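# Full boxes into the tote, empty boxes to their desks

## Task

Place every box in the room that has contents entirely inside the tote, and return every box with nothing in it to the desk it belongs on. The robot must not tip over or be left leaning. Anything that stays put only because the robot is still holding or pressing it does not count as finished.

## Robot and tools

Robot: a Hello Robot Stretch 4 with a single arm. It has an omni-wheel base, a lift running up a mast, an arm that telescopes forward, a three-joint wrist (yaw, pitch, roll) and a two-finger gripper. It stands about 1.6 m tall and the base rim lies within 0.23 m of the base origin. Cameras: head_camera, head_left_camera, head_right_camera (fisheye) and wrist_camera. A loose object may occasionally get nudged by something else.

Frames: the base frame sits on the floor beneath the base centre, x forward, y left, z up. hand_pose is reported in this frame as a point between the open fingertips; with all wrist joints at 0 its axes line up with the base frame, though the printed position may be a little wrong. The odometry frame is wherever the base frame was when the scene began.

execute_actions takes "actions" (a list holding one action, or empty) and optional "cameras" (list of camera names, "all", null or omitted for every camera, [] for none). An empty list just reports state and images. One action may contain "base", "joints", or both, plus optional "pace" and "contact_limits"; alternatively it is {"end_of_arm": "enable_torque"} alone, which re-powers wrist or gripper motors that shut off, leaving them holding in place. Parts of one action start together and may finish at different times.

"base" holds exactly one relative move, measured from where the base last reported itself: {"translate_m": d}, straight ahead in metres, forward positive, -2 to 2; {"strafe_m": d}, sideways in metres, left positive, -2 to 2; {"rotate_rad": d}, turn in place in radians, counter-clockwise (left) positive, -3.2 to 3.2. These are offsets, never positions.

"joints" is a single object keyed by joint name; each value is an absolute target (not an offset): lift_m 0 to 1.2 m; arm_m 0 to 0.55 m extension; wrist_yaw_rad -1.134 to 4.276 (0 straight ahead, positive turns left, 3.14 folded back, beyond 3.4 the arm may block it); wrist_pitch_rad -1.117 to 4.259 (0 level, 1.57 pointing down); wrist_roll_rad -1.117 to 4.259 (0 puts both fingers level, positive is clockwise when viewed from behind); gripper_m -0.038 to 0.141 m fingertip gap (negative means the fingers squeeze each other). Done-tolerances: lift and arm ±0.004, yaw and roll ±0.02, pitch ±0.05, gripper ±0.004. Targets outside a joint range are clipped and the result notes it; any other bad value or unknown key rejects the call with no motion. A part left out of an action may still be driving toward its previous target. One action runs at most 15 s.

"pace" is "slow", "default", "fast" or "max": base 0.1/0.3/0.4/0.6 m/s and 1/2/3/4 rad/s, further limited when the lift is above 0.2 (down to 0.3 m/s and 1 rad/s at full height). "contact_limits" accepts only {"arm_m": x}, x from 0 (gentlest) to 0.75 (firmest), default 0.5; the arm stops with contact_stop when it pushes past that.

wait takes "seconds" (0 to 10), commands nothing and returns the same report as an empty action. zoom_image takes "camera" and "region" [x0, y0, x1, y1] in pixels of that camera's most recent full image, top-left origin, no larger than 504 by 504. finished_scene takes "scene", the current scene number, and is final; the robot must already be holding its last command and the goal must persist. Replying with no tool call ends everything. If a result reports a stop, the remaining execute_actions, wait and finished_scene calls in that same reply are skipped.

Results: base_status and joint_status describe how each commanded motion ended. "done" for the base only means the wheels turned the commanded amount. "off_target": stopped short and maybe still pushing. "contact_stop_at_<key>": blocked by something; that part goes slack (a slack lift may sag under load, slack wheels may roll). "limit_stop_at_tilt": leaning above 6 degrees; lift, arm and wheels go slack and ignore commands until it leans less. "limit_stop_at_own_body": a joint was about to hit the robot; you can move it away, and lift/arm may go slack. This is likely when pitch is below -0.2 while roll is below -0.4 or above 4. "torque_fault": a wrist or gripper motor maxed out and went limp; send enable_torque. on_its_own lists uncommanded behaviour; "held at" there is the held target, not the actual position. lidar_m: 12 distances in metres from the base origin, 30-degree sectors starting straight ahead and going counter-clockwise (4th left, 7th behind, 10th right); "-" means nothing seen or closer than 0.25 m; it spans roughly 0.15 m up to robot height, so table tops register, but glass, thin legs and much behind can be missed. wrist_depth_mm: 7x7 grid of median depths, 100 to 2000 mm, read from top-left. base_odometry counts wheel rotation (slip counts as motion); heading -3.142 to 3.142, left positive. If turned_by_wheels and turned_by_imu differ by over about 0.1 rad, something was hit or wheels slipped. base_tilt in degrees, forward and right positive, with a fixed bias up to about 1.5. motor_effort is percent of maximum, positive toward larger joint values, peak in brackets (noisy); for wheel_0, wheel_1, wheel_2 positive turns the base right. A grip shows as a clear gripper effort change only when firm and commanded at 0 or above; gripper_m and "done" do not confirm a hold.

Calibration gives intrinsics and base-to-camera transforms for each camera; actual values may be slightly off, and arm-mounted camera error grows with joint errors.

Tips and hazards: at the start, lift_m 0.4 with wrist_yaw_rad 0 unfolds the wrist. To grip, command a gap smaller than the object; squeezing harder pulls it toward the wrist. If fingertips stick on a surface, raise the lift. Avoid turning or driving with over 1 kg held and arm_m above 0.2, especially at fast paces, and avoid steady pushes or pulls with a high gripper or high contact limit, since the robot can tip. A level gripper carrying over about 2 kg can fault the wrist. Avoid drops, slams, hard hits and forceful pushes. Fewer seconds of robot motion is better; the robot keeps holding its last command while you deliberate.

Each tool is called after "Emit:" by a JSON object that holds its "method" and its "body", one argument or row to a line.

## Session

Emit:
{"method": "execute_actions", "body": {
  "actions": []
}}

Scene clock: 0.00 s.
base_odometry: x=+0.000 y=+0.000 heading=+0.000 (m, m, rad; odometry frame)
turned_by_wheels: +0.000 (rad since the last result)
turned_by_imu: +0.000 (rad since the last result)
base_tilt: forward=+0.7 right=-0.3 (deg)
lidar_m: 0.93 0.84 0.86 0.99 0.90 0.89 1.08 2.06 2.07 0.91 0.80 0.80
base_status: not commanded
joint_positions: lift_m=+0.224 arm_m=-0.001 wrist_yaw_rad=+3.144 wrist_pitch_rad=-0.009 wrist_roll_rad=-0.004 gripper_m=+0.057
joint_status: not commanded
motor_effort: lift_m=+20 arm_m=-1 wrist_yaw_rad=-1 wrist_pitch_rad=-5 wrist_roll_rad=+1 gripper_m=-3 wheel_0=+0 wheel_1=+0 wheel_2=+0 (%)
hand_pose: x=-0.1184 y=+0.0866 z=+0.4052 quat_wxyz=(-0.001, +0.005, -0.002, +1.000) (m; base frame)
wrist_depth_mm: - 135 1537 1336 1042 904 778 / - 119 155 1336 1098 904 778 / - 121 159 1366 1060 904 778 / 118 136 232 1336 1060 904 768 / 224 - 1756 1366 1042 904 788 / 1397 1499 196 1308 198 891 778 / 931 917 1008 144 991 854 778
pictures: head_camera, head_left_camera, head_right_camera, wrist_camera
camera_calibration (this result's frames):
wrist_camera: T_world_to_cam=[[0.0408285, 0.998936, 0.0214408, -0.0983479], [0.0185333, 0.0206979, -0.999614, 0.46166], [-0.998994, 0.0412101, -0.0176685, 0.11454], [0, 0, 0, 1]] pos_world=[0.109884, 0.0839677, 0.465614]
Images, in order (width x height): head_camera 420x560, head_left_camera 420x672, head_right_camera 420x672, wrist_camera 616x392.

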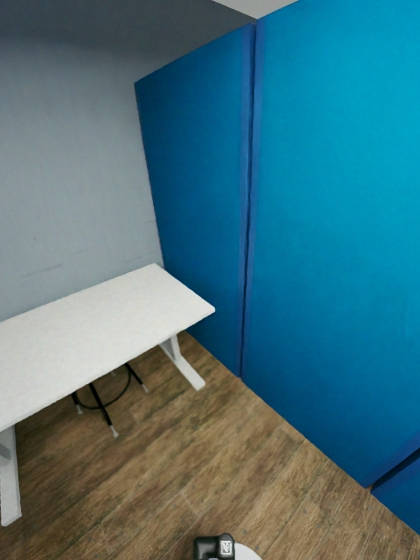

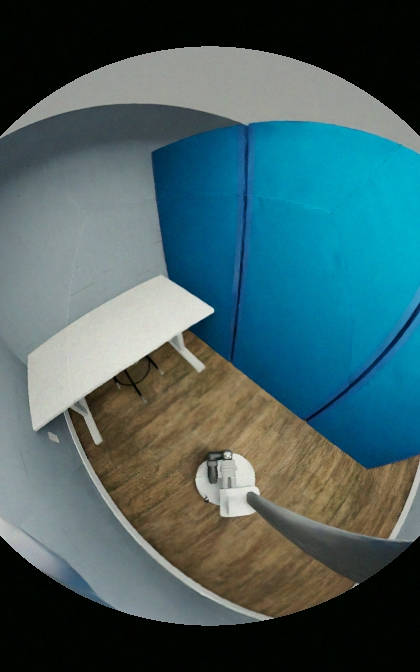

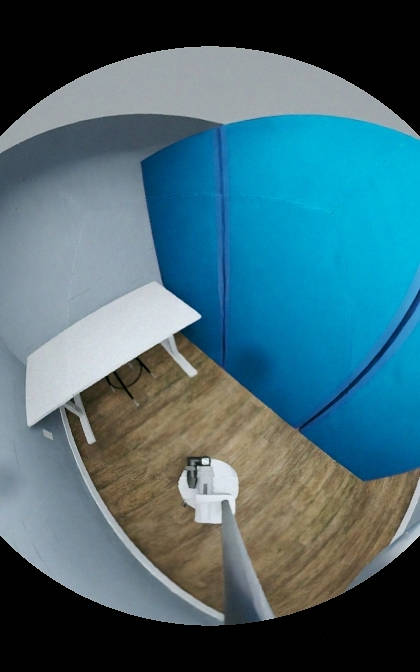

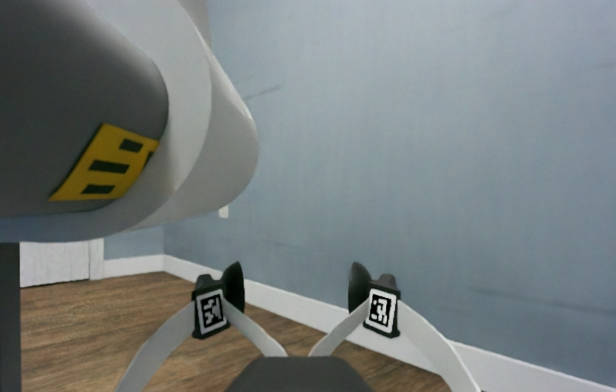

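Emit:
{"method": "execute_actions", "body": {
  "actions": [
    {"base":{"rotate_rad":-0.8}}
  ],
  "cameras": []
}}

Emit:
{"method": "execute_actions", "body": {
  "actions": [
    {"base":{"strafe_m":-1.6},"pace":"max"}
  ],
  "cameras": ["head_left_camera","head_camera"]
}}

Scene clock: 3.20 s.
base_odometry: x=+0.000 y=+0.000 heading=-0.800 (m, m, rad; odometry frame)
turned_by_wheels: -0.800 (rad since the last result)
turned_by_imu: -0.794 (rad since the last result)
base_tilt: forward=+0.7 right=-0.2 (deg)
lidar_m: 0.79 0.85 0.87 0.84 0.92 0.91 0.89 0.95 1.29 2.07 1.10 0.85
base_status: done
joint_positions: lift_m=+0.224 arm_m=-0.001 wrist_yaw_rad=+3.144 wrist_pitch_rad=-0.009 wrist_roll_rad=-0.004 gripper_m=+0.057
joint_status: not commanded
motor_effort: lift_m=+20(20) arm_m=-1(0) wrist_yaw_rad=-1(1) wrist_pitch_rad=-6(6) wrist_roll_rad=-1(2) gripper_m=-5(4) wheel_0=+0(3) wheel_1=+1(8) wheel_2=-1(8) (%)
hand_pose: x=-0.1184 y=+0.0866 z=+0.4052 quat_wxyz=(-0.001, +0.005, -0.002, +1.000) (m; base frame)
wrist_depth_mm: - 135 1008 1008 1008 991 1008 / - 119 156 1008 1008 991 976 / - 121 159 1008 991 1008 976 / 118 136 233 1008 991 991 991 / 224 1008 1008 1008 1008 1008 991 / 1025 1008 195 1008 199 991 1008 / 931 946 991 144 976 960 976
pictures: none
No camera images: the call's "cameras" was empty. Leave "cameras" out to get every camera's image.

Scene clock: 7.23 s.
base_odometry: x=-1.148 y=-1.115 heading=-0.800 (m, m, rad; odometry frame)
turned_by_wheels: +0.000 (rad since the last result)
turned_by_imu: +0.005 (rad since the last result)
base_tilt: forward=+0.8 right=-0.2 (deg)
lidar_m: 2.31 0.85 1.11 2.44 1.30 0.99 0.97 0.59 0.49 0.45 0.48 0.75
base_status: done
joint_positions: lift_m=+0.224 arm_m=-0.001 wrist_yaw_rad=+3.144 wrist_pitch_rad=-0.009 wrist_roll_rad=-0.004 gripper_m=+0.057
joint_status: not commanded
motor_effort: lift_m=+20(20) arm_m=-1(1) wrist_yaw_rad=-1(1) wrist_pitch_rad=-6(7) wrist_roll_rad=+1(0) gripper_m=-6(7) wheel_0=-2(10) wheel_1=+3(13) wheel_2=-1(3) (%)
hand_pose: x=-0.1184 y=+0.0866 z=+0.4052 quat_wxyz=(-0.001, +0.005, -0.002, +1.000) (m; base frame)
wrist_depth_mm: - 136 1060 1078 1078 1060 1060 / - 119 155 1078 1060 1060 1078 / - 121 159 1078 1060 1042 1042 / 118 136 231 1078 1078 1078 1042 / 224 1078 1060 1098 1042 1060 1042 / 831 1078 195 1078 198 1060 1042 / 820 946 1008 145 976 960 1008
pictures: head_camera, head_left_camera
Images, in order (width x height): head_camera 420x560, head_left_camera 420x672.

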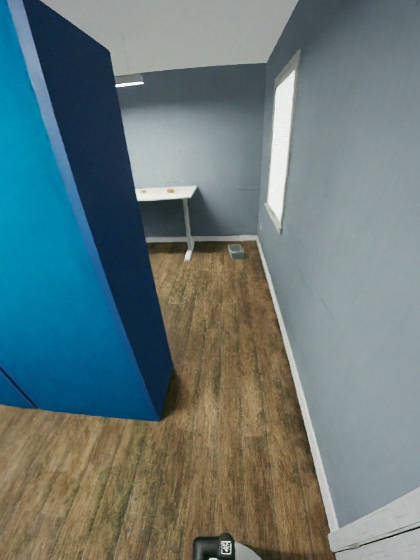

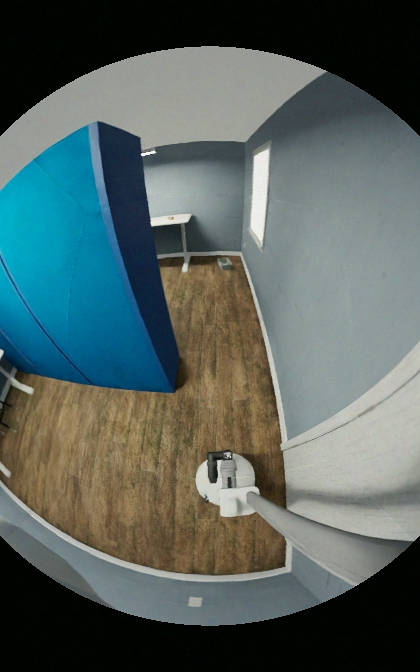

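Emit:
{"method": "execute_actions", "body": {
  "actions": [
    {"base":{"rotate_rad":-0.05}}
  ],
  "cameras": []
}}

Emit:
{"method": "execute_actions", "body": {
  "actions": [
    {"base":{"translate_m":2.0},"pace":"max"}
  ],
  "cameras": ["head_left_camera"]
}}

Emit:
{"method": "execute_actions", "body": {
  "actions": [
    {"base":{"strafe_m":0.8},"joints":{"lift_m":1.0,"wrist_yaw_rad":0,"gripper_m":0.13},"pace":"max"}
  ]
}}

Scene clock: 11.93 s.
base_odometry: x=-1.148 y=-1.115 heading=-0.849 (m, m, rad; odometry frame)
turned_by_wheels: -0.050 (rad since the last result)
turned_by_imu: -0.050 (rad since the last result)
base_tilt: forward=+0.5 right=-0.1 (deg)
lidar_m: 1.94 0.87 1.05 2.45 1.36 1.01 0.95 0.64 0.47 0.46 0.49 0.72
base_status: done
joint_positions: lift_m=+0.224 arm_m=-0.001 wrist_yaw_rad=+3.144 wrist_pitch_rad=-0.009 wrist_roll_rad=-0.004 gripper_m=+0.057
joint_status: not commanded
motor_effort: lift_m=+20(20) arm_m=-1(0) wrist_yaw_rad=-1(1) wrist_pitch_rad=-4(6) wrist_roll_rad=+1(1) gripper_m=-4(6) wheel_0=+1(6) wheel_1=+2(6) wheel_2=+2(4) (%)
hand_pose: x=-0.1184 y=+0.0866 z=+0.4052 quat_wxyz=(-0.001, +0.005, -0.002, +1.000) (m; base frame)
wrist_depth_mm: - 135 1060 1078 1078 1078 1098 / - 119 155 1078 1078 1078 1098 / - 121 158 1078 1078 1078 1098 / 118 136 231 1078 1078 1118 1118 / 224 1060 1098 1078 1078 1098 1098 / 891 1118 196 1098 198 1098 1098 / 854 960 1025 145 991 960 1042
pictures: none
No camera images: the call's "cameras" was empty. Leave "cameras" out to get every camera's image.

Scene clock: 16.87 s.
base_odometry: x=+0.173 y=-2.616 heading=-0.849 (m, m, rad; odometry frame)
turned_by_wheels: +0.000 (rad since the last result)
turned_by_imu: -0.001 (rad since the last result)
base_tilt: forward=+0.6 right=-0.1 (deg)
lidar_m: 1.06 1.10 1.44 2.48 1.13 0.90 1.84 0.68 0.49 0.46 0.46 0.65
base_status: done
joint_positions: lift_m=+0.224 arm_m=-0.001 wrist_yaw_rad=+3.144 wrist_pitch_rad=-0.009 wrist_roll_rad=-0.004 gripper_m=+0.057
joint_status: not commanded
motor_effort: lift_m=+20(20) arm_m=-1(1) wrist_yaw_rad=-1(1) wrist_pitch_rad=-5(6) wrist_roll_rad=+0(2) gripper_m=-4(3) wheel_0=+0(8) wheel_1=+0(16) wheel_2=+1(17) (%)
hand_pose: x=-0.1184 y=+0.0866 z=+0.4052 quat_wxyz=(-0.001, +0.005, -0.002, +1.000) (m; base frame)
wrist_depth_mm: - 136 - - - 1008 1118 / - 119 155 - - 1336 1366 / - 121 159 - - 991 1366 / 118 136 233 - - 976 1366 / 224 1366 - - 1308 1336 1336 / 878 1229 195 1499 198 1078 1255 / 866 946 1008 144 991 917 904
pictures: head_left_camera
Images, in order (width x height): head_left_camera 420x672.

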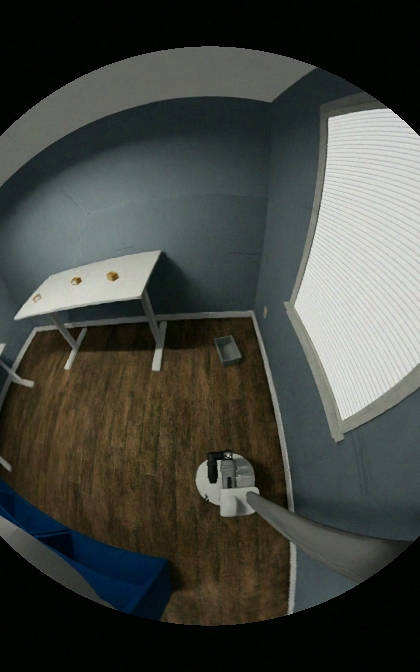

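Scene clock: 19.53 s.
base_odometry: x=+0.774 y=-2.088 heading=-0.849 (m, m, rad; odometry frame)
turned_by_wheels: +0.000 (rad since the last result)
turned_by_imu: -0.004 (rad since the last result)
base_tilt: forward=+0.7 right=-0.2 (deg)
lidar_m: 0.96 1.01 1.39 1.67 1.13 0.83 0.78 0.81 1.33 1.23 1.28 1.03
base_status: done
joint_positions: lift_m=+1.000 arm_m=-0.001 wrist_yaw_rad=+0.000 wrist_pitch_rad=-0.009 wrist_roll_rad=-0.004 gripper_m=+0.130
joint_status: all done
motor_effort: lift_m=+22(24) arm_m=-1(1) wrist_yaw_rad=-1(10) wrist_pitch_rad=-5(7) wrist_roll_rad=+2(2) gripper_m=-3(5) wheel_0=+2(16) wheel_1=-3(16) wheel_2=+0(0) (%)
hand_pose: x=+0.4588 y=-0.0874 z=+1.1807 quat_wxyz=(+1.000, -0.002, -0.005, +0.000) (m; base frame)
wrist_depth_mm: 1537 1499 1499 1499 1576 1576 1537 / 1537 1537 1537 1499 1499 1576 1499 / 1499 1499 1537 1576 1537 1537 1499 / 1464 1499 1537 1537 1537 1537 1576 / 1537 1576 1576 1537 1576 1537 1618 / 904 211 904 931 221 1499 1618 / 1537 1537 1537 149 1576 1576 1618
pictures: head_camera, head_left_camera, head_right_camera, wrist_camera
camera_calibration (this result's frames):
wrist_camera: T_world_to_cam=[[-0.0433525, -0.99883, 0.021435, -0.100633], [-0.0184379, -0.0206516, -0.999617, 1.2432], [0.99889, -0.0437311, -0.017521, -0.212184], [0, 0, 0, 1]] pos_world=[0.230508, -0.0841199, 1.24116]
Images, in order (width x height): head_camera 420x560, head_left_camera 420x672, head_right_camera 420x672, wrist_camera 616x392.

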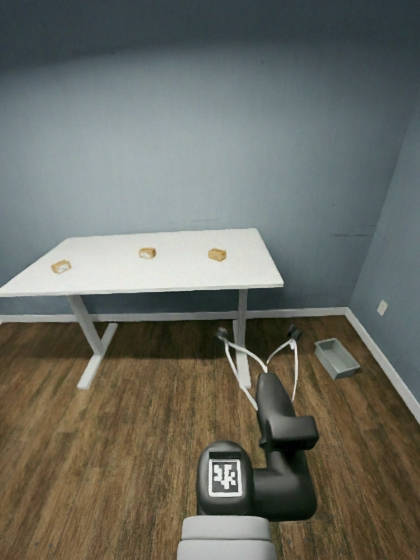

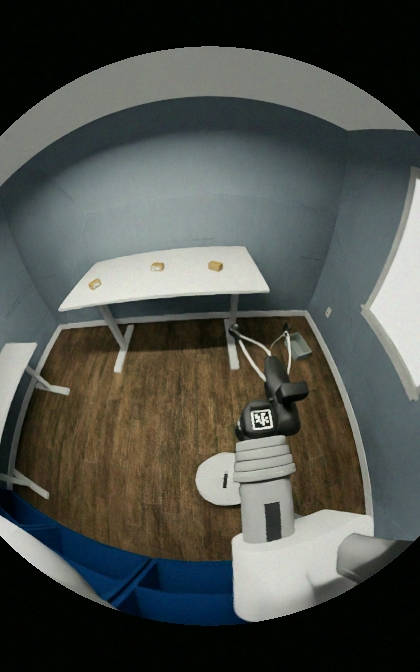

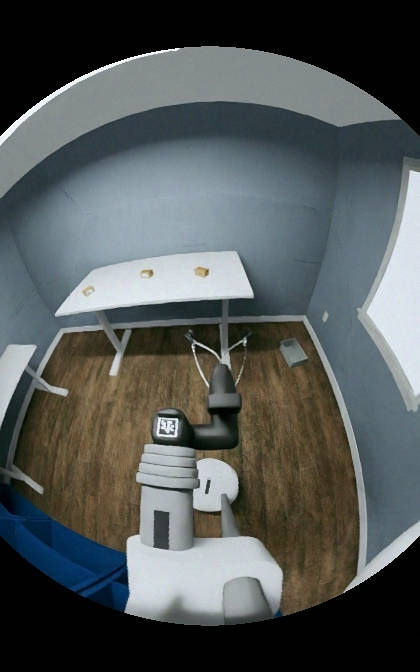

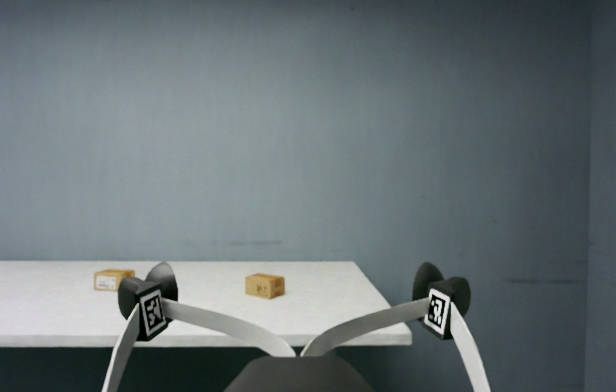

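Emit:
{"method": "execute_actions", "body": {
  "actions": [
    {"base":{"strafe_m":0.07},"joints":{"lift_m":1.2,"wrist_pitch_rad":1.57},"pace":"fast"}
  ],
  "cameras": []
}}

Emit:
{"method": "execute_actions", "body": {
  "actions": [
    {"base":{"translate_m":0.64},"joints":{"arm_m":0.4}}
  ],
  "cameras": ["wrist_camera","head_left_camera"]
}}

Scene clock: 26.03 s.
base_odometry: x=+0.826 y=-2.041 heading=-0.850 (m, m, rad; odometry frame)
turned_by_wheels: +0.000 (rad since the last result)
turned_by_imu: -0.001 (rad since the last result)
base_tilt: forward=+0.6 right=-0.4 (deg)
lidar_m: 0.97 1.02 1.38 1.60 1.15 0.82 0.79 0.83 1.40 1.32 1.36 1.01
base_status: done
joint_positions: lift_m=+1.200 arm_m=-0.001 wrist_yaw_rad=+0.000 wrist_pitch_rad=+1.570 wrist_roll_rad=-0.004 gripper_m=+0.130
joint_status: all done
motor_effort: lift_m=+22(23) arm_m=-1(0) wrist_yaw_rad=-1(0) wrist_pitch_rad=+2(4) wrist_roll_rad=+2(2) gripper_m=+0(4) wheel_0=-1(11) wheel_1=-2(11) wheel_2=+0(1) (%)
hand_pose: x=+0.1706 y=-0.0874 z=+1.0895 quat_wxyz=(+0.707, -0.001, +0.707, +0.001) (m; base frame)
wrist_depth_mm: 1255 1255 1255 1255 1308 1308 1308 / 1255 1308 1308 1308 1281 1281 1336 / 1281 1281 1281 1281 1308 1308 1336 / 1255 1255 1281 1308 1336 1308 1336 / 1281 1281 1078 1078 1336 1308 1336 / 1281 212 1098 1078 220 1308 1308 / 1281 1281 1308 150 1336 1308 1336
pictures: none
No camera images: the call's "cameras" was empty. Leave "cameras" out to get every camera's image.

Scene clock: 29.67 s.
base_odometry: x=+1.249 y=-2.522 heading=-0.849 (m, m, rad; odometry frame)
turned_by_wheels: +0.000 (rad since the last result)
turned_by_imu: -0.001 (rad since the last result)
base_tilt: forward=+0.8 right=+0.0 (deg)
lidar_m: 0.32 0.33 0.49 1.59 1.68 1.51 1.41 1.49 1.37 1.31 0.49 0.35
base_status: done
joint_positions: lift_m=+1.200 arm_m=+0.399 wrist_yaw_rad=+0.000 wrist_pitch_rad=+1.570 wrist_roll_rad=-0.004 gripper_m=+0.130
joint_status: all done
motor_effort: lift_m=+22(22) arm_m=+6(6) wrist_yaw_rad=-1(1) wrist_pitch_rad=+2(2) wrist_roll_rad=+2(1) gripper_m=-1(2) wheel_0=+2(6) wheel_1=+3(7) wheel_2=+0(10) (%)
hand_pose: x=+0.5700 y=-0.0874 z=+1.0895 quat_wxyz=(+0.707, -0.001, +0.707, +0.001) (m; base frame)
wrist_depth_mm: 347 353 351 355 359 364 366 / 349 353 355 359 362 364 366 / 351 353 357 362 362 368 366 / 349 355 310 312 364 366 373 / 353 357 359 362 366 366 370 / 353 213 362 364 220 370 373 / 357 359 364 149 368 370 375
pictures: head_left_camera, wrist_camera
camera_calibration (this result's frames):
wrist_camera: T_world_to_cam=[[0.0219814, -0.998819, 0.0433308, -0.154999], [-0.999422, -0.0208284, 0.0268841, 0.594799], [-0.0259498, -0.0438967, -0.998699, 1.32832], [0, 0, 0, 1]] pos_world=[0.632332, -0.0841183, 1.31732]
Images, in order (width x height): head_left_camera 420x672, wrist_camera 616x392.

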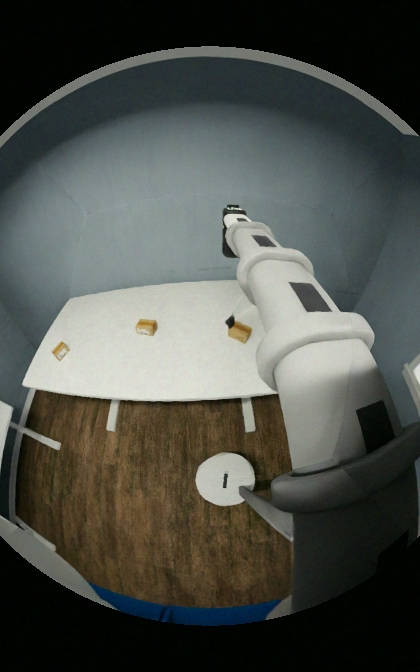

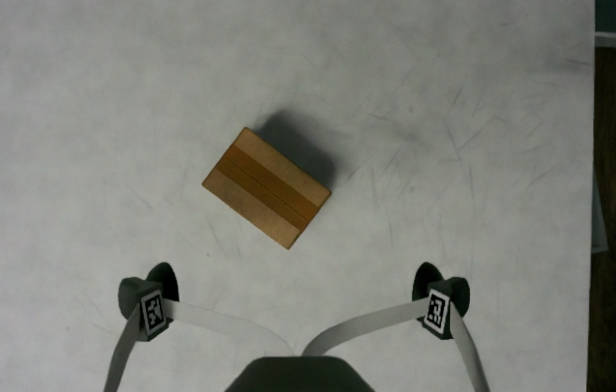

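Emit:
{"method": "execute_actions", "body": {
  "actions": [
    {"base":{"strafe_m":0.022},"joints":{"arm_m":0.463,"wrist_roll_rad":-0.92,"lift_m":1.15}}
  ],
  "cameras": []
}}

Emit:
{"method": "execute_actions", "body": {
  "actions": [
    {"joints":{"lift_m":1.093}}
  ],
  "cameras": ["wrist_camera"]
}}

Emit:
{"method": "execute_actions", "body": {
  "actions": [
    {"joints":{"gripper_m":0.01}}
  ],
  "cameras": []
}}

Emit:
{"method": "execute_actions", "body": {
  "actions": [
    {"joints":{"lift_m":1.15,"wrist_roll_rad":0,"wrist_pitch_rad":0.5}}
  ],
  "cameras": ["wrist_camera"]
}}

Scene clock: 35.07 s.
base_odometry: x=+1.266 y=-2.507 heading=-0.849 (m, m, rad; odometry frame)
turned_by_wheels: +0.000 (rad since the last result)
turned_by_imu: -0.001 (rad since the last result)
base_tilt: forward=+0.9 right=-0.2 (deg)
lidar_m: 0.32 0.34 0.47 1.56 1.65 1.50 1.42 1.47 1.40 1.33 0.49 0.35
base_status: done
joint_positions: lift_m=+1.150 arm_m=+0.462 wrist_yaw_rad=+0.000 wrist_pitch_rad=+1.570 wrist_roll_rad=-0.920 gripper_m=+0.130
joint_status: all done
motor_effort: lift_m=+16(21) arm_m=+7(6) wrist_yaw_rad=-1(1) wrist_pitch_rad=+0(0) wrist_roll_rad=+0(2) gripper_m=+0(2) wheel_0=-1(7) wheel_1=+0(5) wheel_2=+0(1) (%)
hand_pose: x=+0.6330 y=-0.0874 z=+1.0400 quat_wxyz=(+0.634, -0.314, +0.633, +0.314) (m; base frame)
wrist_depth_mm: 307 306 307 309 312 314 314 / 306 307 309 310 312 314 315 / 307 309 309 309 312 314 317 / 309 307 312 312 314 317 317 / 309 309 310 263 314 315 317 / 310 212 312 263 220 317 319 / 307 312 312 149 315 319 319
pictures: none
No camera images: the call's "cameras" was empty. Leave "cameras" out to get every camera's image.

Scene clock: 36.23 s.
base_odometry: x=+1.266 y=-2.507 heading=-0.849 (m, m, rad; odometry frame)
turned_by_wheels: +0.000 (rad since the last result)
turned_by_imu: +0.000 (rad since the last result)
base_tilt: forward=+0.7 right=-0.4 (deg)
lidar_m: 0.33 0.34 0.49 1.57 1.65 1.51 1.42 1.45 1.40 1.30 0.51 0.35
base_status: not commanded
joint_positions: lift_m=+1.093 arm_m=+0.462 wrist_yaw_rad=+0.000 wrist_pitch_rad=+1.570 wrist_roll_rad=-0.920 gripper_m=+0.130
joint_status: all done
motor_effort: lift_m=+17(20) arm_m=+6(7) wrist_yaw_rad=-1(1) wrist_pitch_rad=+1(1) wrist_roll_rad=-1(1) gripper_m=+1(4) wheel_0=-1(1) wheel_1=+0(0) wheel_2=+0(0) (%)
hand_pose: x=+0.6330 y=-0.0874 z=+0.9830 quat_wxyz=(+0.634, -0.314, +0.633, +0.314) (m; base frame)
wrist_depth_mm: 249 251 252 252 254 256 256 / 249 251 253 254 255 255 257 / 251 253 253 254 254 257 258 / 251 253 253 255 256 257 259 / 251 253 254 206 258 258 259 / 252 213 205 206 220 259 259 / 253 255 256 149 258 259 259
pictures: wrist_camera
camera_calibration (this result's frames):
wrist_camera: T_world_to_cam=[[0.805503, -0.590955, 0.0440093, -0.612725], [-0.592275, -0.805277, 0.0271969, 0.334008], [0.0193676, -0.0479728, -0.998661, 1.19447], [0, 0, 0, 1]] pos_world=[0.668243, -0.0358217, 1.21075]
Images, in order (width x height): wrist_camera 616x392.

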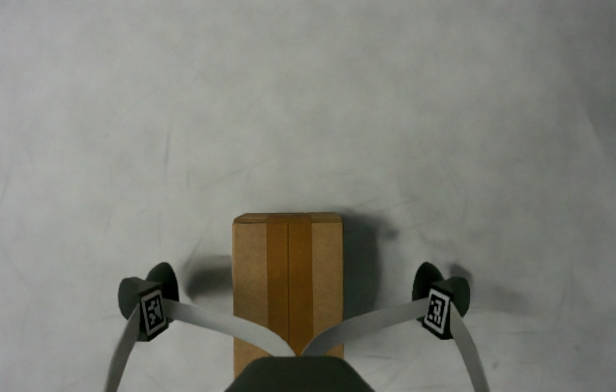

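Scene clock: 38.33 s.
base_odometry: x=+1.266 y=-2.507 heading=-0.849 (m, m, rad; odometry frame)
turned_by_wheels: +0.000 (rad since the last result)
turned_by_imu: +0.000 (rad since the last result)
base_tilt: forward=+0.8 right=-0.3 (deg)
lidar_m: 0.32 0.35 0.49 1.57 1.63 1.49 1.43 1.46 1.40 1.32 0.50 0.35
base_status: not commanded
joint_positions: lift_m=+1.093 arm_m=+0.462 wrist_yaw_rad=+0.000 wrist_pitch_rad=+1.570 wrist_roll_rad=-0.920 gripper_m=+0.011
joint_status: all done
motor_effort: lift_m=+17(18) arm_m=+6(6) wrist_yaw_rad=-1(1) wrist_pitch_rad=+2(0) wrist_roll_rad=+0(1) gripper_m=-24(22) wheel_0=-1(1) wheel_1=+0(0) wheel_2=+0(0) (%)
hand_pose: x=+0.6330 y=-0.0874 z=+0.9829 quat_wxyz=(+0.634, -0.314, +0.633, +0.314) (m; base frame)
wrist_depth_mm: 248 251 251 253 253 254 255 / 251 251 254 253 254 255 255 / 250 252 252 254 255 257 256 / 252 251 255 255 256 257 259 / 251 252 253 191 256 258 257 / 253 252 191 192 192 258 260 / 252 255 255 192 257 258 260
pictures: none
No camera images: the call's "cameras" was empty. Leave "cameras" out to get every camera's image.

Scene clock: 39.50 s.
base_odometry: x=+1.266 y=-2.507 heading=-0.849 (m, m, rad; odometry frame)
turned_by_wheels: +0.000 (rad since the last result)
turned_by_imu: +0.000 (rad since the last result)
base_tilt: forward=+0.6 right=-0.1 (deg)
lidar_m: 0.32 0.35 0.47 1.56 1.64 1.49 1.41 1.46 1.40 1.32 0.48 0.35
base_status: not commanded
joint_positions: lift_m=+1.150 arm_m=+0.462 wrist_yaw_rad=+0.000 wrist_pitch_rad=+0.505 wrist_roll_rad=+0.000 gripper_m=+0.010
joint_status: all done
motor_effort: lift_m=+24(25) arm_m=+6(7) wrist_yaw_rad=-1(1) wrist_pitch_rad=-14(14) wrist_roll_rad=+3(7) gripper_m=-25(21) wheel_0=-1(1) wheel_1=+0(0) wheel_2=+0(0) (%)
hand_pose: x=+0.8853 y=-0.0874 z=+1.1884 quat_wxyz=(+0.968, +0.000, +0.250, +0.000) (m; base frame)
wrist_depth_mm: 387 389 392 394 397 399 399 / 418 418 421 424 427 430 430 / 449 452 459 459 462 459 469 / 484 492 496 484 500 504 504 / 539 530 525 191 544 549 554 / 504 508 191 193 193 512 615 / 433 413 427 191 436 424 661
pictures: wrist_camera
camera_calibration (this result's frames):
wrist_camera: T_world_to_cam=[[-0.0288007, -0.998895, 0.0371367, -0.11386], [-0.507643, -0.017388, -0.861392, 1.52778], [0.861086, -0.0436608, -0.506581, 0.0651376], [0, 0, 0, 1]] pos_world=[0.716197, -0.0843251, 1.35324]
Images, in order (width x height): wrist_camera 616x392.

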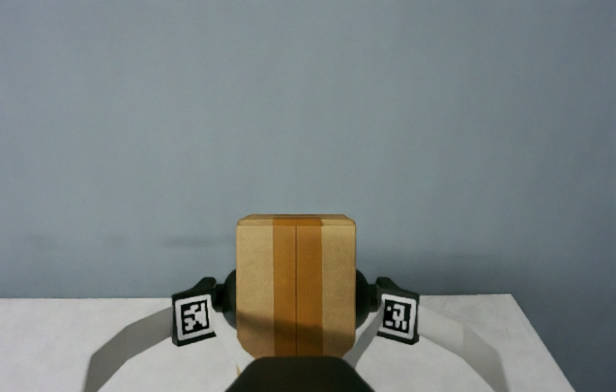

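Emit:
{"method": "execute_actions", "body": {
  "actions": [
    {"base":{"translate_m":-0.1},"joints":{"wrist_pitch_rad":1.57,"arm_m":0.4}}
  ],
  "cameras": []
}}

Emit:
{"method": "execute_actions", "body": {
  "actions": [
    {"base":{"strafe_m":-0.9}}
  ],
  "cameras": []
}}

Emit:
{"method": "execute_actions", "body": {
  "actions": [
    {"joints":{"lift_m":0.45},"pace":"fast"}
  ],
  "cameras": ["wrist_camera","head_camera"]
}}

Scene clock: 44.27 s.
base_odometry: x=+1.200 y=-2.432 heading=-0.850 (m, m, rad; odometry frame)
turned_by_wheels: +0.000 (rad since the last result)
turned_by_imu: -0.001 (rad since the last result)
base_tilt: forward=+0.6 right=-0.3 (deg)
lidar_m: 0.41 0.44 0.62 1.56 1.65 1.38 1.32 1.38 1.37 1.32 1.04 0.45
base_status: done
joint_positions: lift_m=+1.150 arm_m=+0.401 wrist_yaw_rad=+0.000 wrist_pitch_rad=+1.570 wrist_roll_rad=+0.000 gripper_m=+0.011
joint_status: all done
motor_effort: lift_m=+24(24) arm_m=-6(12) wrist_yaw_rad=+0(1) wrist_pitch_rad=+0(8) wrist_roll_rad=+2(3) gripper_m=-23(25) wheel_0=-2(4) wheel_1=-4(10) wheel_2=+1(11) (%)
hand_pose: x=+0.5722 y=-0.0874 z=+1.0394 quat_wxyz=(+0.707, +0.000, +0.707, +0.000) (m; base frame)
wrist_depth_mm: 301 303 304 307 309 312 314 / 301 303 304 310 312 315 314 / 301 306 306 309 312 317 317 / 304 307 307 312 312 314 317 / 304 309 309 191 314 319 322 / 306 307 191 192 192 319 320 / 306 310 310 191 317 319 322
pictures: none
No camera images: the call's "cameras" was empty. Leave "cameras" out to get every camera's image.

Scene clock: 48.60 s.
base_odometry: x=+0.524 y=-3.026 heading=-0.850 (m, m, rad; odometry frame)
turned_by_wheels: +0.000 (rad since the last result)
turned_by_imu: +0.003 (rad since the last result)
base_tilt: forward=+0.8 right=-0.2 (deg)
lidar_m: 0.49 0.71 0.67 1.73 1.89 1.40 1.82 0.68 0.46 0.41 0.45 0.54
base_status: done
joint_positions: lift_m=+1.150 arm_m=+0.401 wrist_yaw_rad=+0.000 wrist_pitch_rad=+1.570 wrist_roll_rad=+0.000 gripper_m=+0.011
joint_status: not commanded
motor_effort: lift_m=+24(24) arm_m=-7(7) wrist_yaw_rad=+0(0) wrist_pitch_rad=+3(0) wrist_roll_rad=+2(2) gripper_m=-25(23) wheel_0=-2(4) wheel_1=-4(7) wheel_2=+0(1) (%)
hand_pose: x=+0.5722 y=-0.0874 z=+1.0394 quat_wxyz=(+0.707, +0.000, +0.707, +0.000) (m; base frame)
wrist_depth_mm: 1205 1205 1229 1229 1229 820 574 / 1160 1205 1255 1229 1229 798 585 / 1205 1229 1255 1229 1255 820 569 / 1229 1255 1229 1229 1308 809 569 / 1229 1255 1229 191 1281 809 554 / 1229 1229 191 191 191 759 574 / 1229 1255 1060 191 1255 668 580
pictures: none
No camera images: the call's "cameras" was empty. Leave "cameras" out to get every camera's image.

Scene clock: 51.43 s.
base_odometry: x=+0.524 y=-3.026 heading=-0.850 (m, m, rad; odometry frame)
turned_by_wheels: +0.000 (rad since the last result)
turned_by_imu: +0.000 (rad since the last result)
base_tilt: forward=+0.8 right=-0.3 (deg)
lidar_m: 0.48 0.69 0.66 1.72 1.89 1.40 1.82 0.67 0.44 0.42 0.45 0.55
base_status: not commanded
joint_positions: lift_m=+0.450 arm_m=+0.401 wrist_yaw_rad=+0.000 wrist_pitch_rad=+1.570 wrist_roll_rad=+0.000 gripper_m=+0.011
joint_status: all done
motor_effort: lift_m=+18(19) arm_m=-6(6) wrist_yaw_rad=-1(1) wrist_pitch_rad=+1(1) wrist_roll_rad=+1(4) gripper_m=-25(23) wheel_0=-2(2) wheel_1=-4(4) wheel_2=+0(0) (%)
hand_pose: x=+0.5722 y=-0.0874 z=+0.3399 quat_wxyz=(+0.707, +0.000, +0.707, +0.000) (m; base frame)
wrist_depth_mm: 539 549 549 477 554 559 569 / 539 554 549 549 559 564 564 / 539 549 554 554 564 569 564 / 544 559 554 554 559 574 559 / 549 554 554 191 569 569 564 / 544 554 190 191 190 574 554 / 554 559 559 191 564 580 554
pictures: head_camera, wrist_camera
camera_calibration (this result's frames):
wrist_camera: T_world_to_cam=[[0.0181508, -0.998896, 0.0433274, -0.120377], [-0.999493, -0.0169942, 0.0269132, 0.617515], [-0.0261472, -0.0437939, -0.998698, 0.579797], [0, 0, 0, 1]] pos_world=[0.634547, -0.0843582, 0.567639]
Images, in order (width x height): head_camera 420x560, wrist_camera 616x392.

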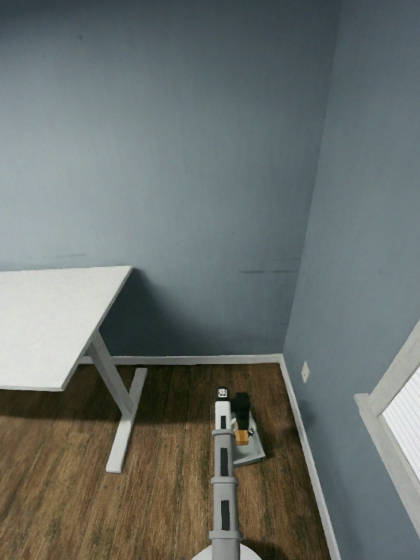

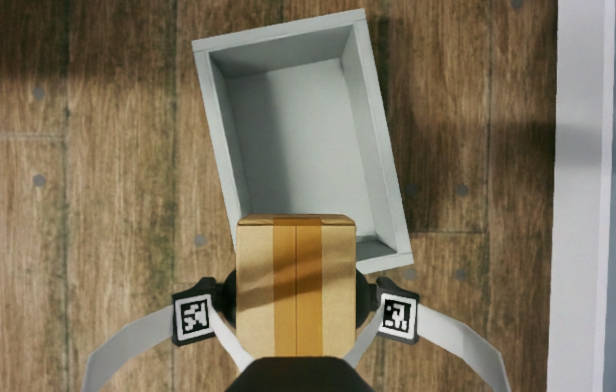

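Emit:
{"method": "execute_actions", "body": {
  "actions": [
    {"joints":{"lift_m":0.3,"arm_m":0.54,"wrist_roll_rad":1.39}}
  ],
  "cameras": ["wrist_camera"]
}}

Emit:
{"method": "execute_actions", "body": {
  "actions": [
    {"joints":{"lift_m":0.155}}
  ],
  "cameras": ["wrist_camera"]
}}

Scene clock: 55.07 s.
base_odometry: x=+0.524 y=-3.026 heading=-0.850 (m, m, rad; odometry frame)
turned_by_wheels: +0.000 (rad since the last result)
turned_by_imu: -0.001 (rad since the last result)
base_tilt: forward=+0.8 right=-0.1 (deg)
lidar_m: 0.49 0.68 0.66 1.72 1.89 1.39 1.79 0.68 0.47 0.43 0.46 0.54
base_status: not commanded
joint_positions: lift_m=+0.300 arm_m=+0.539 wrist_yaw_rad=+0.000 wrist_pitch_rad=+1.570 wrist_roll_rad=+1.390 gripper_m=+0.011
joint_status: all done
motor_effort: lift_m=+18(17) arm_m=+7(8) wrist_yaw_rad=-1(0) wrist_pitch_rad=+1(0) wrist_roll_rad=+3(6) gripper_m=-23(24) wheel_0=-2(2) wheel_1=-4(3) wheel_2=+0(0) (%)
hand_pose: x=+0.7100 y=-0.0874 z=+0.1899 quat_wxyz=(+0.543, +0.453, +0.543, -0.452) (m; base frame)
wrist_depth_mm: 397 397 404 410 410 418 424 / 394 399 404 410 413 421 421 / 394 402 307 329 349 347 421 / 397 402 399 410 415 349 424 / 399 397 368 191 413 349 433 / 402 399 190 191 191 329 427 / 399 289 301 191 298 297 430
pictures: wrist_camera
camera_calibration (this result's frames):
wrist_camera: T_world_to_cam=[[-0.979292, -0.197973, 0.042346, 0.662024], [-0.196933, 0.980031, 0.027515, 0.276522], [-0.0469476, 0.0186059, -0.998724, 0.453857], [0, 0, 0, 1]] pos_world=[0.724079, -0.148381, 0.417635]
Images, in order (width x height): wrist_camera 616x392.

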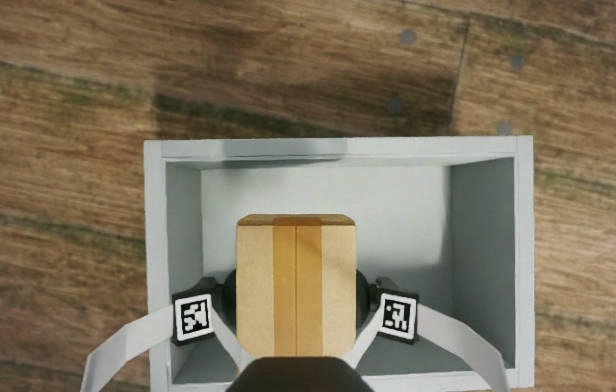

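Scene clock: 56.73 s.
base_odometry: x=+0.524 y=-3.026 heading=-0.850 (m, m, rad; odometry frame)
turned_by_wheels: +0.000 (rad since the last result)
turned_by_imu: +0.000 (rad since the last result)
base_tilt: forward=+0.7 right=-0.1 (deg)
lidar_m: 0.49 0.69 0.66 1.72 1.90 1.39 1.83 0.68 0.48 0.41 0.45 0.55
base_status: not commanded
joint_positions: lift_m=+0.155 arm_m=+0.539 wrist_yaw_rad=+0.000 wrist_pitch_rad=+1.570 wrist_roll_rad=+1.390 gripper_m=+0.011
joint_status: all done
motor_effort: lift_m=+18(18) arm_m=+7(6) wrist_yaw_rad=-2(1) wrist_pitch_rad=+1(2) wrist_roll_rad=+4(4) gripper_m=-23(23) wheel_0=-2(2) wheel_1=-4(4) wheel_2=+0(0) (%)
hand_pose: x=+0.7100 y=-0.0874 z=+0.0449 quat_wxyz=(+0.543, +0.453, +0.543, -0.452) (m; base frame)
wrist_depth_mm: 257 258 262 266 267 271 274 / 256 258 262 264 266 270 276 / 141 167 174 180 186 193 199 / 142 224 260 263 267 270 254 / 142 221 259 191 268 271 255 / 142 190 191 191 193 271 256 / 147 201 260 191 268 270 259
pictures: wrist_camera
camera_calibration (this result's frames):
wrist_camera: T_world_to_cam=[[-0.979293, -0.197971, 0.042346, 0.668168], [-0.19693, 0.980031, 0.027515, 0.280511], [-0.0469476, 0.018606, -0.998724, 0.309034], [0, 0, 0, 1]] pos_world=[0.724082, -0.148381, 0.272627]
Images, in order (width x height): wrist_camera 616x392.

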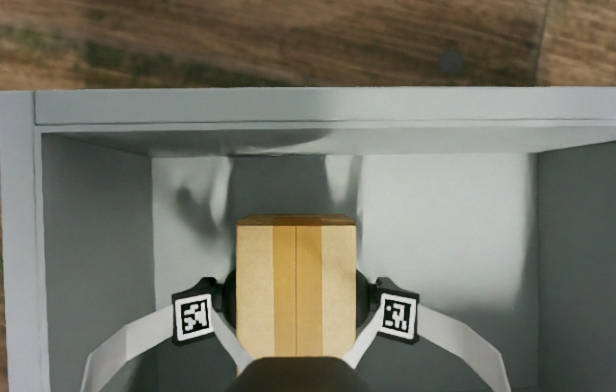

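Emit:
{"method": "execute_actions", "body": {
  "actions": [
    {"base":{"translate_m":0.02},"joints":{"lift_m":0.147}}
  ],
  "cameras": []
}}

Emit:
{"method": "execute_actions", "body": {
  "actions": [
    {"joints":{"gripper_m":0.072}}
  ],
  "cameras": []
}}

Emit:
{"method": "execute_actions", "body": {
  "actions": [
    {"joints":{"lift_m":1.2},"pace":"fast"}
  ],
  "cameras": ["wrist_camera"]
}}

Emit:
{"method": "execute_actions", "body": {
  "actions": [
    {"base":{"strafe_m":1.31},"joints":{"arm_m":0.5,"wrist_roll_rad":0,"gripper_m":0.13}}
  ],
  "cameras": ["wrist_camera"]
}}

Scene clock: 61.90 s.
base_odometry: x=+0.537 y=-3.041 heading=-0.850 (m, m, rad; odometry frame)
turned_by_wheels: +0.000 (rad since the last result)
turned_by_imu: +0.000 (rad since the last result)
base_tilt: forward=+0.9 right=-0.2 (deg)
lidar_m: 0.52 0.70 0.65 1.63 1.91 1.41 1.82 0.67 0.46 0.42 0.46 0.54
base_status: done
joint_positions: lift_m=+0.147 arm_m=+0.539 wrist_yaw_rad=+0.000 wrist_pitch_rad=+1.570 wrist_roll_rad=+1.390 gripper_m=+0.011
joint_status: all done
motor_effort: lift_m=+18(13) arm_m=+6(6) wrist_yaw_rad=-2(1) wrist_pitch_rad=+2(2) wrist_roll_rad=+3(3) gripper_m=-24(24) wheel_0=+1(2) wheel_1=+2(8) wheel_2=+1(7) (%)
hand_pose: x=+0.7100 y=-0.0874 z=+0.0369 quat_wxyz=(+0.543, +0.453, +0.543, -0.452) (m; base frame)
wrist_depth_mm: 249 252 253 257 260 263 266 / 248 250 254 257 259 263 266 / 135 138 144 149 154 159 163 / 135 176 253 255 259 264 265 / 135 175 254 191 258 264 265 / 250 161 191 192 191 263 265 / 250 158 255 191 260 263 266
pictures: none
No camera images: the call's "cameras" was empty. Leave "cameras" out to get every camera's image.

Scene clock: 63.30 s.
base_odometry: x=+0.537 y=-3.041 heading=-0.850 (m, m, rad; odometry frame)
turned_by_wheels: +0.000 (rad since the last result)
turned_by_imu: +0.000 (rad since the last result)
base_tilt: forward=+0.6 right=-0.1 (deg)
lidar_m: 0.51 0.70 0.63 1.63 1.93 1.43 1.81 0.67 0.46 0.43 0.46 0.54
base_status: not commanded
joint_positions: lift_m=+0.147 arm_m=+0.539 wrist_yaw_rad=+0.000 wrist_pitch_rad=+1.570 wrist_roll_rad=+1.390 gripper_m=+0.072
joint_status: all done
motor_effort: lift_m=+18(18) arm_m=+6(7) wrist_yaw_rad=-1(1) wrist_pitch_rad=+1(0) wrist_roll_rad=+4(3) gripper_m=-4(24) wheel_0=+1(1) wheel_1=+2(1) wheel_2=+1(1) (%)
hand_pose: x=+0.7099 y=-0.0874 z=+0.0369 quat_wxyz=(+0.543, +0.453, +0.543, -0.453) (m; base frame)
wrist_depth_mm: 248 253 254 259 260 263 266 / 248 252 254 257 260 262 267 / 135 138 143 147 153 157 162 / 135 176 252 256 258 263 266 / 249 174 253 206 262 264 265 / 250 165 195 208 198 264 267 / 250 148 255 144 260 265 266
pictures: none
No camera images: the call's "cameras" was empty. Leave "cameras" out to get every camera's image.

Scene clock: 67.00 s.
base_odometry: x=+0.537 y=-3.041 heading=-0.850 (m, m, rad; odometry frame)
turned_by_wheels: +0.000 (rad since the last result)
turned_by_imu: -0.001 (rad since the last result)
base_tilt: forward=+0.6 right=-0.1 (deg)
lidar_m: 0.50 0.71 0.63 1.62 1.92 1.45 1.81 0.67 0.45 0.42 0.45 0.54
base_status: not commanded
joint_positions: lift_m=+1.200 arm_m=+0.539 wrist_yaw_rad=+0.000 wrist_pitch_rad=+1.570 wrist_roll_rad=+1.390 gripper_m=+0.072
joint_status: all done
motor_effort: lift_m=+22(25) arm_m=+6(7) wrist_yaw_rad=-2(2) wrist_pitch_rad=+1(0) wrist_roll_rad=+2(1) gripper_m=-5(2) wheel_0=+1(1) wheel_1=+1(2) wheel_2=+1(1) (%)
hand_pose: x=+0.7099 y=-0.0874 z=+1.0895 quat_wxyz=(+0.543, +0.453, +0.543, -0.453) (m; base frame)
wrist_depth_mm: 707 917 891 809 732 654 615 / 741 1138 1281 1229 1060 917 820 / 768 1182 1255 1308 1336 1308 1255 / 820 1229 1281 1281 1308 1308 1336 / 866 1281 1281 1281 1308 1138 1138 / 891 1281 195 1308 199 1118 1138 / 931 1281 1336 144 1366 1336 1366
pictures: wrist_camera
camera_calibration (this result's frames):
wrist_camera: T_world_to_cam=[[-0.979283, -0.197953, 0.0426672, 0.623507], [-0.196903, 0.980035, 0.0275795, 0.251664], [-0.0472747, 0.0186069, -0.998709, 1.35255], [0, 0, 0, 1]] pos_world=[0.724084, -0.148382, 1.31725]
Images, in order (width x height): wrist_camera 616x392.

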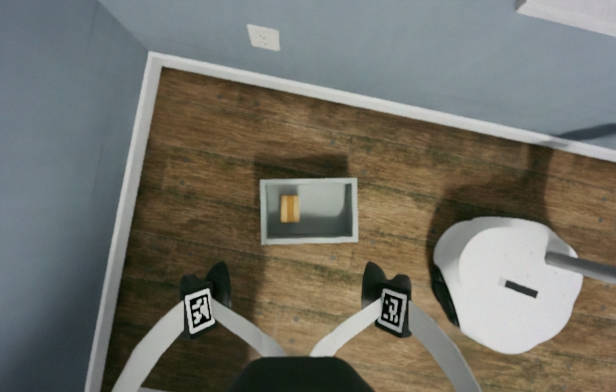

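Scene clock: 72.70 s.
base_odometry: x=+1.521 y=-2.176 heading=-0.849 (m, m, rad; odometry frame)
turned_by_wheels: +0.000 (rad since the last result)
turned_by_imu: -0.008 (rad since the last result)
base_tilt: forward=+0.7 right=-0.3 (deg)
lidar_m: 0.38 0.41 0.55 1.15 1.23 1.40 1.35 1.41 1.86 1.73 0.58 0.43
base_status: done
joint_positions: lift_m=+1.200 arm_m=+0.501 wrist_yaw_rad=+0.000 wrist_pitch_rad=+1.570 wrist_roll_rad=+0.000 gripper_m=+0.130
joint_status: all done
motor_effort: lift_m=+22(22) arm_m=-7(8) wrist_yaw_rad=-1(1) wrist_pitch_rad=+2(0) wrist_roll_rad=+0(4) gripper_m=+0(1) wheel_0=+2(9) wheel_1=+1(9) wheel_2=+0(1) (%)
hand_pose: x=+0.6723 y=-0.0874 z=+1.0895 quat_wxyz=(+0.707, +0.000, +0.707, +0.000) (m; base frame)
wrist_depth_mm: 347 351 351 357 357 362 364 / 349 355 355 357 364 359 368 / 351 353 307 307 364 366 368 / 351 355 357 362 364 366 370 / 353 357 359 364 364 368 368 / 357 212 357 364 221 368 373 / 355 359 362 150 370 370 375
pictures: wrist_camera
camera_calibration (this result's frames):
wrist_camera: T_world_to_cam=[[0.0176783, -0.998905, 0.0433258, -0.154356], [-0.9995, -0.016519, 0.0269717, 0.697353], [-0.0262265, -0.043781, -0.998697, 1.33115], [0, 0, 0, 1]] pos_world=[0.734644, -0.084388, 1.31729]
Images, in order (width x height): wrist_camera 616x392.

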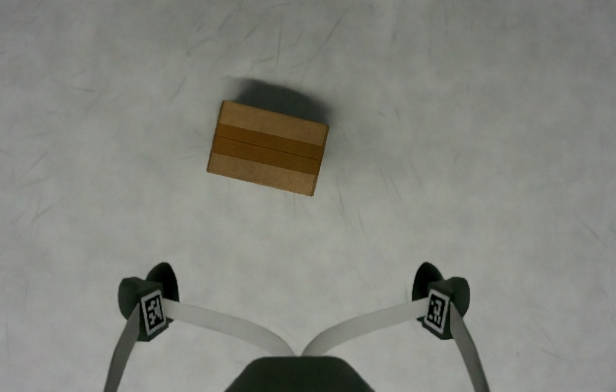

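Forward .092, left .022, roll 1.79.

Emit:
{"method": "execute_actions", "body": {
  "actions": [
    {"base":{"translate_m":0.06},"joints":{"arm_m":0.533,"wrist_roll_rad":1.79,"lift_m":1.15}}
  ],
  "cameras": []
}}

Emit:
{"method": "execute_actions", "body": {
  "actions": [
    {"base":{"strafe_m":0.022},"joints":{"lift_m":1.093}}
  ],
  "cameras": ["wrist_camera"]
}}

Emit:
{"method": "execute_actions", "body": {
  "actions": [
    {"joints":{"gripper_m":0.01}}
  ],
  "cameras": []
}}

Emit:
{"method": "execute_actions", "body": {
  "actions": [
    {"joints":{"lift_m":1.15,"wrist_roll_rad":0,"wrist_pitch_rad":0.5,"arm_m":0.45}}
  ],
  "cameras": ["wrist_camera"]
}}

Scene clock: 78.10 s.
base_odometry: x=+1.560 y=-2.221 heading=-0.849 (m, m, rad; odometry frame)
turned_by_wheels: +0.000 (rad since the last result)
turned_by_imu: +0.000 (rad since the last result)
base_tilt: forward=+0.8 right=-0.4 (deg)
lidar_m: 0.33 0.36 0.48 1.16 1.17 1.49 1.41 1.44 1.82 1.72 0.52 0.36
base_status: done
joint_positions: lift_m=+1.150 arm_m=+0.532 wrist_yaw_rad=+0.000 wrist_pitch_rad=+1.570 wrist_roll_rad=+1.790 gripper_m=+0.130
joint_status: all done
motor_effort: lift_m=+17(16) arm_m=+6(7) wrist_yaw_rad=-1(1) wrist_pitch_rad=+1(0) wrist_roll_rad=+3(8) gripper_m=-1(1) wheel_0=+0(4) wheel_1=+3(10) wheel_2=+2(9) (%)
hand_pose: x=+0.7030 y=-0.0874 z=+1.0400 quat_wxyz=(+0.443, +0.552, +0.442, -0.551) (m; base frame)
wrist_depth_mm: 301 304 307 310 317 320 322 / 301 303 307 314 317 319 324 / 303 303 307 312 315 320 322 / 301 306 309 314 317 320 322 / 301 306 310 267 314 322 327 / 304 212 310 263 221 325 325 / 303 306 309 149 317 322 327
pictures: none
No camera images: the call's "cameras" was empty. Leave "cameras" out to get every camera's image.

Scene clock: 79.27 s.
base_odometry: x=+1.577 y=-2.207 heading=-0.849 (m, m, rad; odometry frame)
turned_by_wheels: +0.000 (rad since the last result)
turned_by_imu: +0.000 (rad since the last result)
base_tilt: forward=+0.6 right=-0.2 (deg)
lidar_m: 0.31 0.37 0.49 1.11 1.19 1.48 1.42 1.45 1.84 1.76 0.50 0.36
base_status: done
joint_positions: lift_m=+1.093 arm_m=+0.532 wrist_yaw_rad=+0.000 wrist_pitch_rad=+1.570 wrist_roll_rad=+1.790 gripper_m=+0.130
joint_status: all done
motor_effort: lift_m=+17(18) arm_m=+6(6) wrist_yaw_rad=-1(1) wrist_pitch_rad=+1(1) wrist_roll_rad=+4(3) gripper_m=-1(3) wheel_0=+2(7) wheel_1=+0(10) wheel_2=+0(1) (%)
hand_pose: x=+0.7030 y=-0.0874 z=+0.9830 quat_wxyz=(+0.443, +0.552, +0.442, -0.551) (m; base frame)
wrist_depth_mm: 247 250 253 255 258 262 263 / 247 249 253 255 257 262 264 / 247 249 253 256 258 260 263 / 247 250 253 255 257 263 263 / 247 251 253 206 259 262 263 / 247 211 204 206 221 262 264 / 248 250 252 149 260 263 266
pictures: wrist_camera
camera_calibration (this result's frames):
wrist_camera: T_world_to_cam=[[-0.97906, 0.199079, 0.0425328, 0.655941], [0.200344, 0.979329, 0.0278689, -0.026379], [-0.0361055, 0.0358065, -0.998706, 1.23948], [0, 0, 0, 1]] pos_world=[0.692243, -0.149132, 1.21071]
Images, in order (width x height): wrist_camera 616x392.

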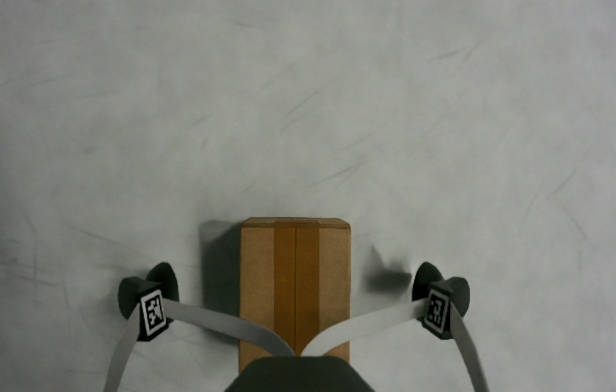

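Scene clock: 81.37 s.
base_odometry: x=+1.577 y=-2.207 heading=-0.849 (m, m, rad; odometry frame)
turned_by_wheels: +0.000 (rad since the last result)
turned_by_imu: +0.000 (rad since the last result)
base_tilt: forward=+0.7 right=-0.3 (deg)
lidar_m: 0.33 0.35 0.51 1.12 1.20 1.49 1.40 1.44 1.85 1.74 0.50 0.35
base_status: not commanded
joint_positions: lift_m=+1.093 arm_m=+0.532 wrist_yaw_rad=+0.000 wrist_pitch_rad=+1.570 wrist_roll_rad=+1.790 gripper_m=+0.011
joint_status: all done
motor_effort: lift_m=+18(18) arm_m=+6(6) wrist_yaw_rad=-2(1) wrist_pitch_rad=+2(3) wrist_roll_rad=+3(2) gripper_m=-23(24) wheel_0=+2(2) wheel_1=+0(0) wheel_2=+0(0) (%)
hand_pose: x=+0.7031 y=-0.0874 z=+0.9829 quat_wxyz=(+0.443, +0.552, +0.442, -0.551) (m; base frame)
wrist_depth_mm: 244 247 251 252 256 262 263 / 245 247 250 254 256 260 263 / 246 249 252 255 256 260 264 / 246 249 250 254 258 262 263 / 246 249 251 190 258 260 265 / 246 249 191 191 192 263 264 / 247 249 252 191 258 262 264
pictures: none
No camera images: the call's "cameras" was empty. Leave "cameras" out to get every camera's image.

Scene clock: 83.00 s.
base_odometry: x=+1.577 y=-2.207 heading=-0.849 (m, m, rad; odometry frame)
turned_by_wheels: +0.000 (rad since the last result)
turned_by_imu: +0.000 (rad since the last result)
base_tilt: forward=+0.7 right=-0.1 (deg)
lidar_m: 0.34 0.36 0.48 1.13 1.20 1.49 1.41 1.44 1.85 1.75 0.50 0.37
base_status: not commanded
joint_positions: lift_m=+1.150 arm_m=+0.451 wrist_yaw_rad=+0.000 wrist_pitch_rad=+0.506 wrist_roll_rad=+0.000 gripper_m=+0.011
joint_status: all done
motor_effort: lift_m=+24(22) arm_m=-7(8) wrist_yaw_rad=-1(2) wrist_pitch_rad=-18(19) wrist_roll_rad=+1(4) gripper_m=-24(22) wheel_0=+2(2) wheel_1=+0(0) wheel_2=+0(0) (%)
hand_pose: x=+0.8744 y=-0.0874 z=+1.1880 quat_wxyz=(+0.968, +0.000, +0.250, +0.000) (m; base frame)
wrist_depth_mm: 413 410 418 415 421 424 424 / 442 445 445 449 452 449 455 / 477 480 488 484 492 492 496 / 517 521 525 530 530 539 535 / 564 569 559 191 580 585 591 / 500 504 191 191 191 521 517 / 433 413 427 191 430 418 445
pictures: wrist_camera
camera_calibration (this result's frames):
wrist_camera: T_world_to_cam=[[-0.0292279, -0.998904, 0.0365689, -0.113147], [-0.508834, -0.0166211, -0.860704, 1.52222], [0.860368, -0.043764, -0.507791, 0.0763493], [0, 0, 0, 1]] pos_world=[0.705561, -0.0843804, 1.35309]
Images, in order (width x height): wrist_camera 616x392.

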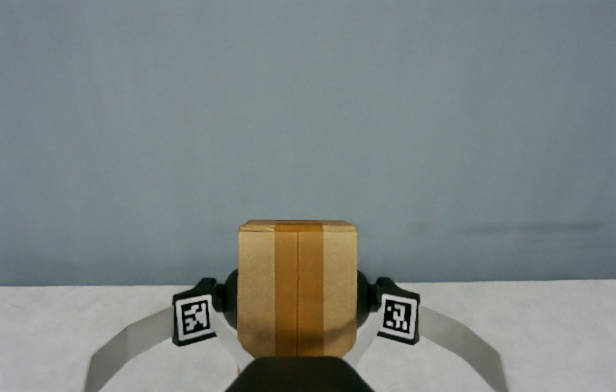

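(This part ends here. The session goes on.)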